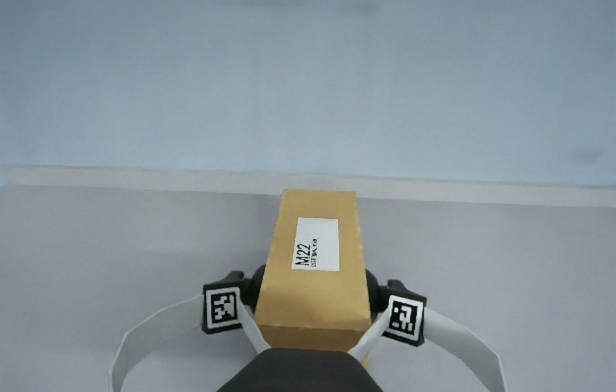

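>>> execute_actions(
  actions=[
    {"r1":{"base":{"strafe_m":1.93},"joints":{"lift_m":0.97,"arm_m":0,"wrist_yaw_rad":0},"pace":"fast"},"r2":{"base":{"translate_m":-2.0},"joints":{"lift_m":0.97,"arm_m":0},"pace":"fast"}},
  ],
  cameras=[],
)

>>> execute_actions(
  actions=[
    {"r1":{"base":{"translate_m":0.55},"pace":"fast"},"r2":{"base":{"rotate_rad":3.08}}},
  ],
  cameras=[],
)

>>> execute_actions(
  actions=[
    {"r1":{"base":{"rotate_rad":1.57}},"r2":{"base":{"translate_m":0.46},"pace":"fast"}},
  ],
  cameras=["r1_head_camera","r2_head_camera"],
)

Scene clock: 24.10 s.
r1.base_odometry: x=+0.430 y=+0.213 heading=+0.460 (m, m, rad; r1's odometry frame)
r1.turned_by_wheels: +0.000 (rad since the last result)
r1.turned_by_imu: -0.001 (rad since the last result)
r1.base_tilt: forward=-0.3 right=-0.6 (deg)
r1.lidar_m: 3.03 0.88 0.79 0.81 0.84 1.14 1.54 1.61 2.19 1.71 0.92 1.15
r1.base_status: done
r1.joint_positions: lift_m=+0.970 arm_m=+0.001 wrist_yaw_rad=+0.000 wrist_pitch_rad=+0.503 wrist_roll_rad=-0.013 gripper_m=+0.020
r1.joint_status: all done
r1.motor_effort: lift_m=+23(26) arm_m=-6(6) wrist_yaw_rad=+0(4) wrist_pitch_rad=-7(8) wrist_roll_rad=+0(0) gripper_m=-25(20) wheel_0=-1(14) wheel_1=+2(14) wheel_2=+0(3) (%)
r1.hand_pose: x=+0.4247 y=-0.0874 z=+1.0089 quat_wxyz=(+0.969, -0.006, +0.249, +0.002) (m; r1's base frame)
r1.wrist_depth_mm: 1366 - - - - - - / 1138 - - - - - - / 1366 - - - - - - / 1336 - - - - - 1118 / 1366 1708 1756 198 1921 1863 1808 / 1308 1430 186 180 192 1430 1397 / 1281 1281 1308 112 1336 1281 1336
r2.base_odometry: x=+0.302 y=+0.017 heading=-1.580 (m, m, rad; r2's odometry frame)
r2.turned_by_wheels: +0.000 (rad since the last result)
r2.turned_by_imu: +0.004 (rad since the last result)
r2.base_tilt: forward=+0.2 right=+0.6 (deg)
r2.lidar_m: 2.58 3.16 2.33 2.21 1.78 1.33 1.05 1.09 1.81 2.52 2.62 3.16
r2.base_status: done
r2.joint_positions: lift_m=+0.970 arm_m=+0.002 wrist_yaw_rad=+0.000 wrist_pitch_rad=+0.503 wrist_roll_rad=-0.006 gripper_m=+0.011
r2.joint_status: all done
r2.motor_effort: lift_m=+22(28) arm_m=-6(8) wrist_yaw_rad=+0(2) wrist_pitch_rad=-9(9) wrist_roll_rad=+0(0) gripper_m=-27(27) wheel_0=+2(6) wheel_1=+1(5) wheel_2=-1(12) (%)
r2.hand_pose: x=+0.4257 y=-0.0875 z=+1.0088 quat_wxyz=(+0.968, -0.003, +0.249, +0.001) (m; r2's base frame)
r2.wrist_depth_mm: - - - - - - - / - - - - - - - / - - - - - - - / - - - 271 - - - / 1863 1863 1921 213 1921 1921 1863 / 1576 1499 188 176 186 1576 1661 / 1366 1281 1336 111 1308 1366 1336
pictures: none
No camera images: the call's "cameras" was empty. Leave "cameras" out to get every camera's image.

Scene clock: 27.20 s.
r1.base_odometry: x=+0.922 y=+0.457 heading=+0.460 (m, m, rad; r1's odometry frame)
r1.turned_by_wheels: +0.001 (rad since the last result)
r1.turned_by_imu: -0.001 (rad since the last result)
r1.base_tilt: forward=-0.4 right=-0.6 (deg)
r1.lidar_m: 2.64 0.84 0.60 0.56 0.83 1.17 2.09 2.19 3.02 0.79 0.85 2.73
r1.base_status: done
r1.joint_positions: lift_m=+0.970 arm_m=+0.001 wrist_yaw_rad=+0.000 wrist_pitch_rad=+0.503 wrist_roll_rad=-0.013 gripper_m=+0.020
r1.joint_status: not commanded
r1.motor_effort: lift_m=+23(22) arm_m=-6(6) wrist_yaw_rad=+1(0) wrist_pitch_rad=-10(9) wrist_roll_rad=+0(0) gripper_m=-26(21) wheel_0=+6(10) wheel_1=+5(9) wheel_2=-1(9) (%)
r1.hand_pose: x=+0.4247 y=-0.0874 z=+1.0089 quat_wxyz=(+0.969, -0.006, +0.249, +0.002) (m; r1's base frame)
r1.wrist_depth_mm: 1366 1983 - - - - - / 1336 - - - - - - / 1366 - - - - - - / 1397 - - - - - - / 1397 1756 1708 198 1863 1863 1808 / 1336 1464 185 180 193 1576 1499 / 1255 1255 1336 112 1336 1308 1308
r2.base_odometry: x=+0.302 y=+0.017 heading=+1.501 (m, m, rad; r2's odometry frame)
r2.turned_by_wheels: +3.080 (rad since the last result)
r2.turned_by_imu: +3.107 (rad since the last result)
r2.base_tilt: forward=+0.2 right=+0.5 (deg)
r2.lidar_m: 1.05 1.08 1.69 2.52 2.57 3.23 3.03 3.11 2.38 2.21 1.92 1.34
r2.base_status: done
r2.joint_positions: lift_m=+0.970 arm_m=+0.002 wrist_yaw_rad=+0.000 wrist_pitch_rad=+0.503 wrist_roll_rad=-0.006 gripper_m=+0.011
r2.joint_status: not commanded
r2.motor_effort: lift_m=+22(22) arm_m=-6(6) wrist_yaw_rad=-1(1) wrist_pitch_rad=-9(9) wrist_roll_rad=+0(0) gripper_m=-27(28) wheel_0=+1(5) wheel_1=+1(5) wheel_2=+0(7) (%)
r2.hand_pose: x=+0.4257 y=-0.0874 z=+1.0088 quat_wxyz=(+0.969, -0.003, +0.249, +0.001) (m; r2's base frame)
r2.wrist_depth_mm: - - - - 946 960 946 / 1205 1182 1205 1025 1025 1025 1025 / 866 891 866 1078 1098 1118 1098 / 1160 1182 1182 272 1182 1182 1160 / 1255 1281 1281 213 1281 1255 1281 / 1366 1366 187 176 185 1464 1397 / 1308 1308 1336 111 1281 1336 1397
pictures: none
No camera images: the call's "cameras" was empty. Leave "cameras" out to get every camera's image.

Scene clock: 29.93 s.
r1.base_odometry: x=+0.922 y=+0.457 heading=+2.030 (m, m, rad; r1's odometry frame)
r1.turned_by_wheels: +1.569 (rad since the last result)
r1.turned_by_imu: +1.558 (rad since the last result)
r1.base_tilt: forward=-0.3 right=-0.6 (deg)
r1.lidar_m: 0.56 0.85 1.18 2.06 2.20 3.06 0.76 0.85 2.71 2.63 0.81 0.59
r1.base_status: done
r1.joint_positions: lift_m=+0.970 arm_m=+0.001 wrist_yaw_rad=+0.000 wrist_pitch_rad=+0.503 wrist_roll_rad=-0.013 gripper_m=+0.020
r1.joint_status: not commanded
r1.motor_effort: lift_m=+22(23) arm_m=-6(6) wrist_yaw_rad=+1(0) wrist_pitch_rad=-8(7) wrist_roll_rad=+0(0) gripper_m=-21(21) wheel_0=-3(10) wheel_1=-3(10) wheel_2=-3(9) (%)
r1.hand_pose: x=+0.4247 y=-0.0874 z=+1.0090 quat_wxyz=(+0.969, -0.006, +0.249, +0.002) (m; r1's base frame)
r1.wrist_depth_mm: 508 512 525 - - - - / 549 554 564 - - - - / 585 603 609 699 699 699 715 / 654 654 627 504 525 525 521 / 741 732 436 198 439 452 452 / 820 778 185 179 192 809 842 / 904 878 891 112 917 931 931
r2.base_odometry: x=+0.334 y=+0.476 heading=+1.501 (m, m, rad; r2's odometry frame)
r2.turned_by_wheels: +0.000 (rad since the last result)
r2.turned_by_imu: -0.002 (rad since the last result)
r2.base_tilt: forward=+0.2 right=+0.5 (deg)
r2.lidar_m: 0.50 0.59 0.80 2.53 2.61 3.43 3.53 3.37 2.30 2.19 1.25 0.86
r2.base_status: done
r2.joint_positions: lift_m=+0.970 arm_m=+0.002 wrist_yaw_rad=+0.000 wrist_pitch_rad=+0.503 wrist_roll_rad=-0.006 gripper_m=+0.011
r2.joint_status: not commanded
r2.motor_effort: lift_m=+22(22) arm_m=-6(6) wrist_yaw_rad=-1(1) wrist_pitch_rad=-9(8) wrist_roll_rad=+2(1) gripper_m=-28(27) wheel_0=-1(5) wheel_1=-1(6) wheel_2=+2(10) (%)
r2.hand_pose: x=+0.4257 y=-0.0874 z=+1.0088 quat_wxyz=(+0.969, -0.003, +0.249, +0.001) (m; r2's base frame)
r2.wrist_depth_mm: - - - 1060 525 535 535 / - - - 1537 569 574 569 / 750 759 759 676 609 615 621 / 544 544 559 272 654 668 668 / 439 439 445 212 715 715 707 / 778 759 189 176 186 788 798 / 842 820 866 111 866 842 891
pictures: r1_head_camera, r2_head_camera
Images, in order (width x height): r1_head_camera 420x560, r2_head_camera 420x560.

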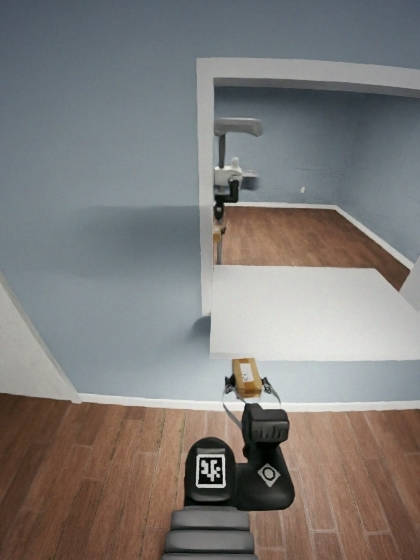

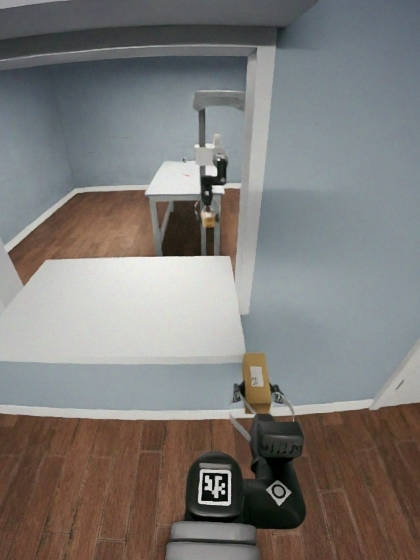

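>>> execute_actions(
  actions=[
    {"r1":{"base":{"strafe_m":-0.14},"joints":{"arm_m":0.2}},"r2":{"base":{"strafe_m":0.56},"joints":{"arm_m":0.2},"pace":"fast"}},
  ],
  cameras=[],
)

>>> execute_actions(
  actions=[
    {"r1":{"joints":{"arm_m":0.42,"lift_m":0.91}},"r2":{"joints":{"arm_m":0.42,"lift_m":0.91}}},
  ],
  cameras=["r1_head_camera"],
)

Scene clock: 36.47 s.
r1.base_odometry: x=+1.048 y=+0.519 heading=+2.029 (m, m, rad; r1's odometry frame)
r1.turned_by_wheels: +0.000 (rad since the last result)
r1.turned_by_imu: -0.001 (rad since the last result)
r1.base_tilt: forward=-0.3 right=-0.6 (deg)
r1.lidar_m: 0.58 0.83 1.16 2.22 2.32 0.82 0.78 0.85 2.58 2.49 0.80 0.62
r1.base_status: done
r1.joint_positions: lift_m=+0.970 arm_m=+0.199 wrist_yaw_rad=+0.000 wrist_pitch_rad=+0.503 wrist_roll_rad=-0.013 gripper_m=+0.020
r1.joint_status: all done
r1.motor_effort: lift_m=+22(22) arm_m=+6(4) wrist_yaw_rad=+0(0) wrist_pitch_rad=-7(8) wrist_roll_rad=+1(0) gripper_m=-22(23) wheel_0=+1(12) wheel_1=-2(12) wheel_2=+0(1) (%)
r1.hand_pose: x=+0.6227 y=-0.0874 z=+1.0090 quat_wxyz=(+0.969, -0.006, +0.249, +0.002) (m; r1's base frame)
r1.wrist_depth_mm: 353 - - - - - - / 355 - - - - - - / 377 525 699 691 699 715 715 / 407 492 521 500 521 521 525 / 462 413 399 198 415 418 418 / 355 332 185 180 192 343 340 / 297 289 296 112 304 294 297
r2.base_odometry: x=-0.224 y=+0.515 heading=+1.501 (m, m, rad; r2's odometry frame)
r2.turned_by_wheels: +0.000 (rad since the last result)
r2.turned_by_imu: -0.003 (rad since the last result)
r2.base_tilt: forward=+0.1 right=+0.6 (deg)
r2.lidar_m: 0.56 0.58 1.02 1.99 2.02 2.64 3.57 3.63 2.90 2.73 0.84 0.61
r2.base_status: done
r2.joint_positions: lift_m=+0.970 arm_m=+0.199 wrist_yaw_rad=+0.000 wrist_pitch_rad=+0.503 wrist_roll_rad=-0.006 gripper_m=+0.011
r2.joint_status: all done
r2.motor_effort: lift_m=+22(22) arm_m=+7(7) wrist_yaw_rad=-1(1) wrist_pitch_rad=-8(10) wrist_roll_rad=+1(1) gripper_m=-27(29) wheel_0=+1(10) wheel_1=+0(11) wheel_2=+1(4) (%)
r2.hand_pose: x=+0.6225 y=-0.0874 z=+1.0088 quat_wxyz=(+0.969, -0.003, +0.249, +0.001) (m; r2's base frame)
r2.wrist_depth_mm: - - - - - 820 - / - - - - - - - / - - - - - - - / 508 554 554 273 569 569 574 / 427 436 439 213 445 452 449 / 353 357 187 176 186 366 368 / 306 297 307 111 303 301 317
pictures: none
No camera images: the call's "cameras" was empty. Leave "cameras" out to get every camera's image.

Scene clock: 38.23 s.
r1.base_odometry: x=+1.048 y=+0.519 heading=+2.029 (m, m, rad; r1's odometry frame)
r1.turned_by_wheels: +0.000 (rad since the last result)
r1.turned_by_imu: +0.000 (rad since the last result)
r1.base_tilt: forward=-0.3 right=-0.6 (deg)
r1.lidar_m: 0.58 0.85 1.19 2.24 2.35 0.83 0.80 0.86 2.56 2.49 0.82 0.57
r1.base_status: not commanded
r1.joint_positions: lift_m=+0.910 arm_m=+0.419 wrist_yaw_rad=+0.000 wrist_pitch_rad=+0.503 wrist_roll_rad=-0.013 gripper_m=+0.020
r1.joint_status: all done
r1.motor_effort: lift_m=+17(20) arm_m=+6(3) wrist_yaw_rad=+0(0) wrist_pitch_rad=-9(8) wrist_roll_rad=+0(0) gripper_m=-25(21) wheel_0=+1(1) wheel_1=-2(2) wheel_2=+0(0) (%)
r1.hand_pose: x=+0.8427 y=-0.0874 z=+0.9494 quat_wxyz=(+0.969, -0.006, +0.249, +0.002) (m; r1's base frame)
r1.wrist_depth_mm: - - - - - - - / - - - - - - - / - - - 539 539 - - / - 402 402 384 404 404 407 / 307 322 309 199 325 322 322 / 264 257 185 180 193 267 265 / 229 224 229 112 236 226 -
r2.base_odometry: x=-0.224 y=+0.515 heading=+1.501 (m, m, rad; r2's odometry frame)
r2.turned_by_wheels: +0.000 (rad since the last result)
r2.turned_by_imu: -0.001 (rad since the last result)
r2.base_tilt: forward=+0.2 right=+0.6 (deg)
r2.lidar_m: 0.54 0.57 1.04 1.98 2.04 2.64 3.57 3.62 2.92 2.74 0.85 0.59
r2.base_status: not commanded
r2.joint_positions: lift_m=+0.910 arm_m=+0.419 wrist_yaw_rad=+0.000 wrist_pitch_rad=+0.503 wrist_roll_rad=-0.006 gripper_m=+0.011
r2.joint_status: all done
r2.motor_effort: lift_m=+16(20) arm_m=+6(8) wrist_yaw_rad=-1(2) wrist_pitch_rad=-8(9) wrist_roll_rad=+1(1) gripper_m=-28(26) wheel_0=+1(1) wheel_1=+0(0) wheel_2=+1(1) (%)
r2.hand_pose: x=+0.8425 y=-0.0874 z=+0.9494 quat_wxyz=(+0.969, -0.003, +0.249, +0.001) (m; r2's base frame)
r2.wrist_depth_mm: - - - - - - 424 / - - - - - - - / - - - - - - - / 424 427 430 274 439 442 449 / 332 332 342 213 347 345 349 / 273 277 187 176 186 286 286 / 236 229 238 111 235 234 248
pictures: r1_head_camera
Images, in order (width x height): r1_head_camera 420x560.

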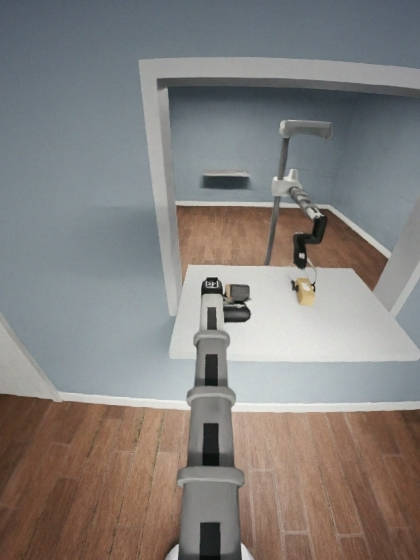

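Separation ~0.29.

>>> execute_actions(
  actions=[
    {"r1":{"joints":{"lift_m":0.887}},"r2":{"joints":{"lift_m":0.889}}},
  ],
  cameras=[],
)

>>> execute_actions(
  actions=[
    {"r1":{"joints":{"gripper_m":0.11}},"r2":{"joints":{"gripper_m":0.11}}},
  ],
  cameras=[],
)

>>> execute_actions(
  actions=[
    {"r1":{"joints":{"arm_m":0.27,"gripper_m":0.13,"lift_m":0.897}},"r2":{"joints":{"arm_m":0.27,"gripper_m":0.13,"lift_m":0.897}}},
  ],
  cameras=[],
)

>>> execute_actions(
  actions=[
    {"r1":{"base":{"strafe_m":-0.3}},"r2":{"base":{"strafe_m":-0.3}}},
  ],
  cameras=["r1_wrist_camera","r2_wrist_camera"],
)

Scene clock: 39.23 s.
r1.base_odometry: x=+1.048 y=+0.519 heading=+2.029 (m, m, rad; r1's odometry frame)
r1.turned_by_wheels: +0.000 (rad since the last result)
r1.turned_by_imu: +0.000 (rad since the last result)
r1.base_tilt: forward=-0.3 right=-0.5 (deg)
r1.lidar_m: 0.55 0.83 1.20 2.21 2.34 0.85 0.80 0.85 2.60 2.50 0.80 0.60
r1.base_status: not commanded
r1.joint_positions: lift_m=+0.887 arm_m=+0.419 wrist_yaw_rad=+0.000 wrist_pitch_rad=+0.503 wrist_roll_rad=-0.013 gripper_m=+0.020
r1.joint_status: all done
r1.motor_effort: lift_m=+17(17) arm_m=+6(6) wrist_yaw_rad=+0(0) wrist_pitch_rad=-7(11) wrist_roll_rad=+0(0) gripper_m=-20(24) wheel_0=+1(0) wheel_1=-3(2) wheel_2=+0(0) (%)
r1.hand_pose: x=+0.8427 y=-0.0874 z=+0.9264 quat_wxyz=(+0.969, -0.006, +0.249, +0.002) (m; r1's base frame)
r1.wrist_depth_mm: - - - - - - - / - - - - - - - / - 517 480 473 477 480 488 / 338 359 357 342 364 359 359 / 283 285 277 198 287 286 286 / 234 228 185 179 191 237 236 / 204 199 204 112 210 201 -
r2.base_odometry: x=-0.224 y=+0.515 heading=+1.501 (m, m, rad; r2's odometry frame)
r2.turned_by_wheels: +0.000 (rad since the last result)
r2.turned_by_imu: +0.000 (rad since the last result)
r2.base_tilt: forward=+0.2 right=+0.5 (deg)
r2.lidar_m: 0.54 0.56 1.04 1.99 2.03 2.66 3.58 3.63 2.90 2.75 0.86 0.59
r2.base_status: not commanded
r2.joint_positions: lift_m=+0.889 arm_m=+0.419 wrist_yaw_rad=+0.000 wrist_pitch_rad=+0.503 wrist_roll_rad=-0.006 gripper_m=+0.011
r2.joint_status: all done
r2.motor_effort: lift_m=+16(15) arm_m=+6(6) wrist_yaw_rad=-1(1) wrist_pitch_rad=-9(9) wrist_roll_rad=+1(1) gripper_m=-28(29) wheel_0=+1(1) wheel_1=+0(0) wheel_2=+1(1) (%)
r2.hand_pose: x=+0.8425 y=-0.0874 z=+0.9283 quat_wxyz=(+0.969, -0.003, +0.249, +0.001) (m; r2's base frame)
r2.wrist_depth_mm: - - - - - - 424 / - - - - 1983 - - / - - - - 1229 - - / 377 384 384 274 397 397 402 / 300 301 304 213 310 310 314 / 247 249 187 176 186 255 257 / 213 206 215 111 210 210 220
pictures: none
No camera images: the call's "cameras" was empty. Leave "cameras" out to get every camera's image.

Scene clock: 41.07 s.
r1.base_odometry: x=+1.048 y=+0.519 heading=+2.029 (m, m, rad; r1's odometry frame)
r1.turned_by_wheels: +0.000 (rad since the last result)
r1.turned_by_imu: +0.000 (rad since the last result)
r1.base_tilt: forward=-0.3 right=-0.6 (deg)
r1.lidar_m: 0.57 0.83 1.19 2.23 2.34 0.82 0.79 0.86 2.56 2.48 0.80 0.59
r1.base_status: not commanded
r1.joint_positions: lift_m=+0.887 arm_m=+0.419 wrist_yaw_rad=+0.000 wrist_pitch_rad=+0.503 wrist_roll_rad=-0.013 gripper_m=+0.110
r1.joint_status: all done
r1.motor_effort: lift_m=+17(17) arm_m=+6(6) wrist_yaw_rad=+0(0) wrist_pitch_rad=-6(7) wrist_roll_rad=+0(0) gripper_m=-1(19) wheel_0=+1(1) wheel_1=-2(2) wheel_2=+0(0) (%)
r1.hand_pose: x=+0.8427 y=-0.0874 z=+0.9265 quat_wxyz=(+0.969, -0.006, +0.249, +0.002) (m; r1's base frame)
r1.wrist_depth_mm: - - - - - - - / - - - - - - - / - 517 480 473 477 488 484 / 343 359 362 359 359 362 362 / 283 286 267 212 290 287 286 / 235 224 203 193 208 237 237 / 205 202 204 112 211 202 -
r2.base_odometry: x=-0.224 y=+0.515 heading=+1.501 (m, m, rad; r2's odometry frame)
r2.turned_by_wheels: +0.000 (rad since the last result)
r2.turned_by_imu: -0.001 (rad since the last result)
r2.base_tilt: forward=+0.2 right=+0.6 (deg)
r2.lidar_m: 0.54 0.55 1.04 1.98 2.03 2.63 3.59 3.60 2.91 2.76 0.85 0.59
r2.base_status: not commanded
r2.joint_positions: lift_m=+0.889 arm_m=+0.419 wrist_yaw_rad=+0.000 wrist_pitch_rad=+0.503 wrist_roll_rad=-0.006 gripper_m=+0.110
r2.joint_status: all done
r2.motor_effort: lift_m=+16(16) arm_m=+6(6) wrist_yaw_rad=+0(1) wrist_pitch_rad=-7(8) wrist_roll_rad=+2(1) gripper_m=-2(29) wheel_0=+1(1) wheel_1=+0(0) wheel_2=+1(1) (%)
r2.hand_pose: x=+0.8426 y=-0.0874 z=+0.9285 quat_wxyz=(+0.969, -0.003, +0.249, +0.001) (m; r2's base frame)
r2.wrist_depth_mm: - - - - - - 427 / - - - - - - - / - - - - 1205 - - / 382 387 389 353 399 399 404 / 301 303 307 224 312 315 314 / 246 249 219 185 198 250 256 / 213 212 216 112 218 217 220
pictures: none
No camera images: the call's "cameras" was empty. Leave "cameras" out to get every camera's image.

Scene clock: 42.57 s.
r1.base_odometry: x=+1.048 y=+0.519 heading=+2.029 (m, m, rad; r1's odometry frame)
r1.turned_by_wheels: +0.000 (rad since the last result)
r1.turned_by_imu: +0.000 (rad since the last result)
r1.base_tilt: forward=-0.3 right=-0.6 (deg)
r1.lidar_m: 0.58 0.85 1.17 2.21 2.35 0.84 0.79 0.84 2.56 2.49 0.79 0.60
r1.base_status: not commanded
r1.joint_positions: lift_m=+0.897 arm_m=+0.271 wrist_yaw_rad=+0.000 wrist_pitch_rad=+0.502 wrist_roll_rad=-0.013 gripper_m=+0.130
r1.joint_status: all done
r1.motor_effort: lift_m=+23(24) arm_m=-6(1) wrist_yaw_rad=+1(0) wrist_pitch_rad=-7(6) wrist_roll_rad=+0(1) gripper_m=-3(0) wheel_0=+1(1) wheel_1=-2(2) wheel_2=+0(0) (%)
r1.hand_pose: x=+0.6948 y=-0.0874 z=+0.9361 quat_wxyz=(+0.969, -0.006, +0.249, +0.002) (m; r1's base frame)
r1.wrist_depth_mm: 351 - - - - 634 - / 347 - - - - - - / 347 504 504 469 508 512 413 / 343 379 377 340 382 382 373 / 298 301 306 304 303 304 301 / 249 232 237 253 238 250 250 / 216 213 216 112 222 216 -
r2.base_odometry: x=-0.224 y=+0.515 heading=+1.501 (m, m, rad; r2's odometry frame)
r2.turned_by_wheels: +0.000 (rad since the last result)
r2.turned_by_imu: +0.000 (rad since the last result)
r2.base_tilt: forward=+0.2 right=+0.5 (deg)
r2.lidar_m: 0.55 0.57 1.04 1.98 2.01 2.65 3.60 3.63 2.91 2.75 0.86 0.61
r2.base_status: not commanded
r2.joint_positions: lift_m=+0.897 arm_m=+0.271 wrist_yaw_rad=+0.000 wrist_pitch_rad=+0.502 wrist_roll_rad=-0.006 gripper_m=+0.130
r2.joint_status: all done
r2.motor_effort: lift_m=+23(24) arm_m=-6(9) wrist_yaw_rad=-1(1) wrist_pitch_rad=-6(6) wrist_roll_rad=+0(0) gripper_m=-1(1) wheel_0=+0(1) wheel_1=+0(0) wheel_2=+1(1) (%)
r2.hand_pose: x=+0.6949 y=-0.0874 z=+0.9360 quat_wxyz=(+0.969, -0.003, +0.249, +0.001) (m; r2's base frame)
r2.wrist_depth_mm: - - - - - 676 - / - - - - - - - / - 549 549 521 569 574 544 / 402 399 404 325 415 418 397 / 314 317 320 324 327 327 327 / 257 252 246 267 259 215 267 / 223 221 225 111 227 226 234
pictures: none
No camera images: the call's "cameras" was empty. Leave "cameras" out to get every camera's image.

Scene clock: 44.90 s.
r1.base_odometry: x=+1.317 y=+0.652 heading=+2.029 (m, m, rad; r1's odometry frame)
r1.turned_by_wheels: +0.000 (rad since the last result)
r1.turned_by_imu: +0.000 (rad since the last result)
r1.base_tilt: forward=-0.3 right=-0.6 (deg)
r1.lidar_m: 0.55 0.61 1.17 2.54 2.66 0.83 0.81 3.07 2.24 2.19 1.11 0.60
r1.base_status: done
r1.joint_positions: lift_m=+0.897 arm_m=+0.271 wrist_yaw_rad=+0.000 wrist_pitch_rad=+0.502 wrist_roll_rad=-0.013 gripper_m=+0.130
r1.joint_status: not commanded
r1.motor_effort: lift_m=+22(23) arm_m=-6(6) wrist_yaw_rad=+1(1) wrist_pitch_rad=-8(8) wrist_roll_rad=+0(0) gripper_m=+0(0) wheel_0=+2(13) wheel_1=-1(11) wheel_2=+0(1) (%)
r1.hand_pose: x=+0.6948 y=-0.0874 z=+0.9361 quat_wxyz=(+0.969, -0.006, +0.249, +0.002) (m; r1's base frame)
r1.wrist_depth_mm: - 634 - - - - - / - - - - - - - / 512 504 504 394 504 517 - / 373 379 382 324 379 382 382 / 300 300 304 304 304 303 300 / 248 232 236 253 236 251 249 / 216 213 215 112 221 216 -
r2.base_odometry: x=+0.075 y=+0.494 heading=+1.501 (m, m, rad; r2's odometry frame)
r2.turned_by_wheels: +0.000 (rad since the last result)
r2.turned_by_imu: +0.000 (rad since the last result)
r2.base_tilt: forward=+0.2 right=+0.6 (deg)
r2.lidar_m: 0.58 0.59 0.77 2.29 2.34 3.07 3.54 3.58 2.55 2.44 1.21 0.61
r2.base_status: done
r2.joint_positions: lift_m=+0.897 arm_m=+0.271 wrist_yaw_rad=+0.000 wrist_pitch_rad=+0.502 wrist_roll_rad=-0.006 gripper_m=+0.130
r2.joint_status: not commanded
r2.motor_effort: lift_m=+22(23) arm_m=-6(7) wrist_yaw_rad=+0(0) wrist_pitch_rad=-6(6) wrist_roll_rad=+0(0) gripper_m=+0(2) wheel_0=-1(8) wheel_1=+2(12) wheel_2=+0(3) (%)
r2.hand_pose: x=+0.6949 y=-0.0874 z=+0.9360 quat_wxyz=(+0.969, -0.003, +0.249, +0.001) (m; r2's base frame)
r2.wrist_depth_mm: - 661 - - - - 382 / - - - - - - 387 / 418 554 554 517 569 - 387 / 373 399 404 387 389 418 375 / 314 315 320 324 325 329 327 / 259 252 247 267 257 215 270 / 222 221 224 111 227 227 233
pictures: r1_wrist_camera, r2_wrist_camera
Images, in order (width x height): r1_wrist_camera 616x392, r2_wrist_camera 616x392.

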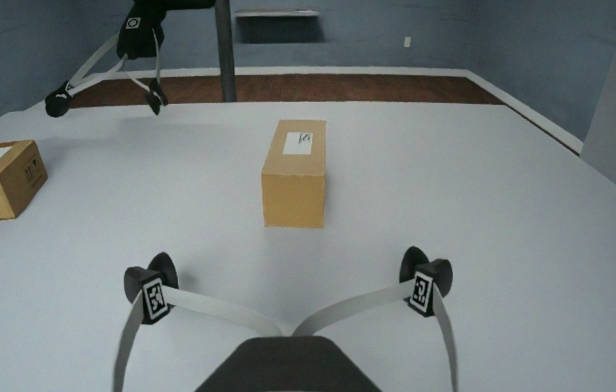

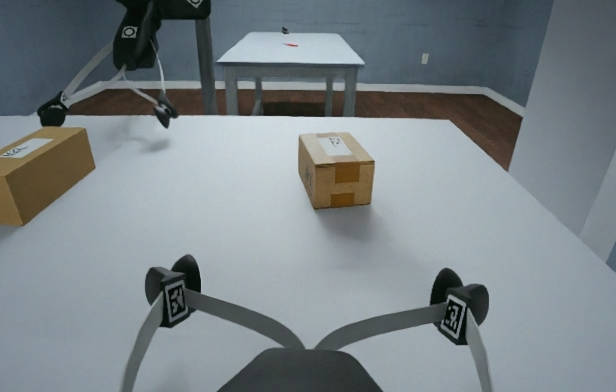

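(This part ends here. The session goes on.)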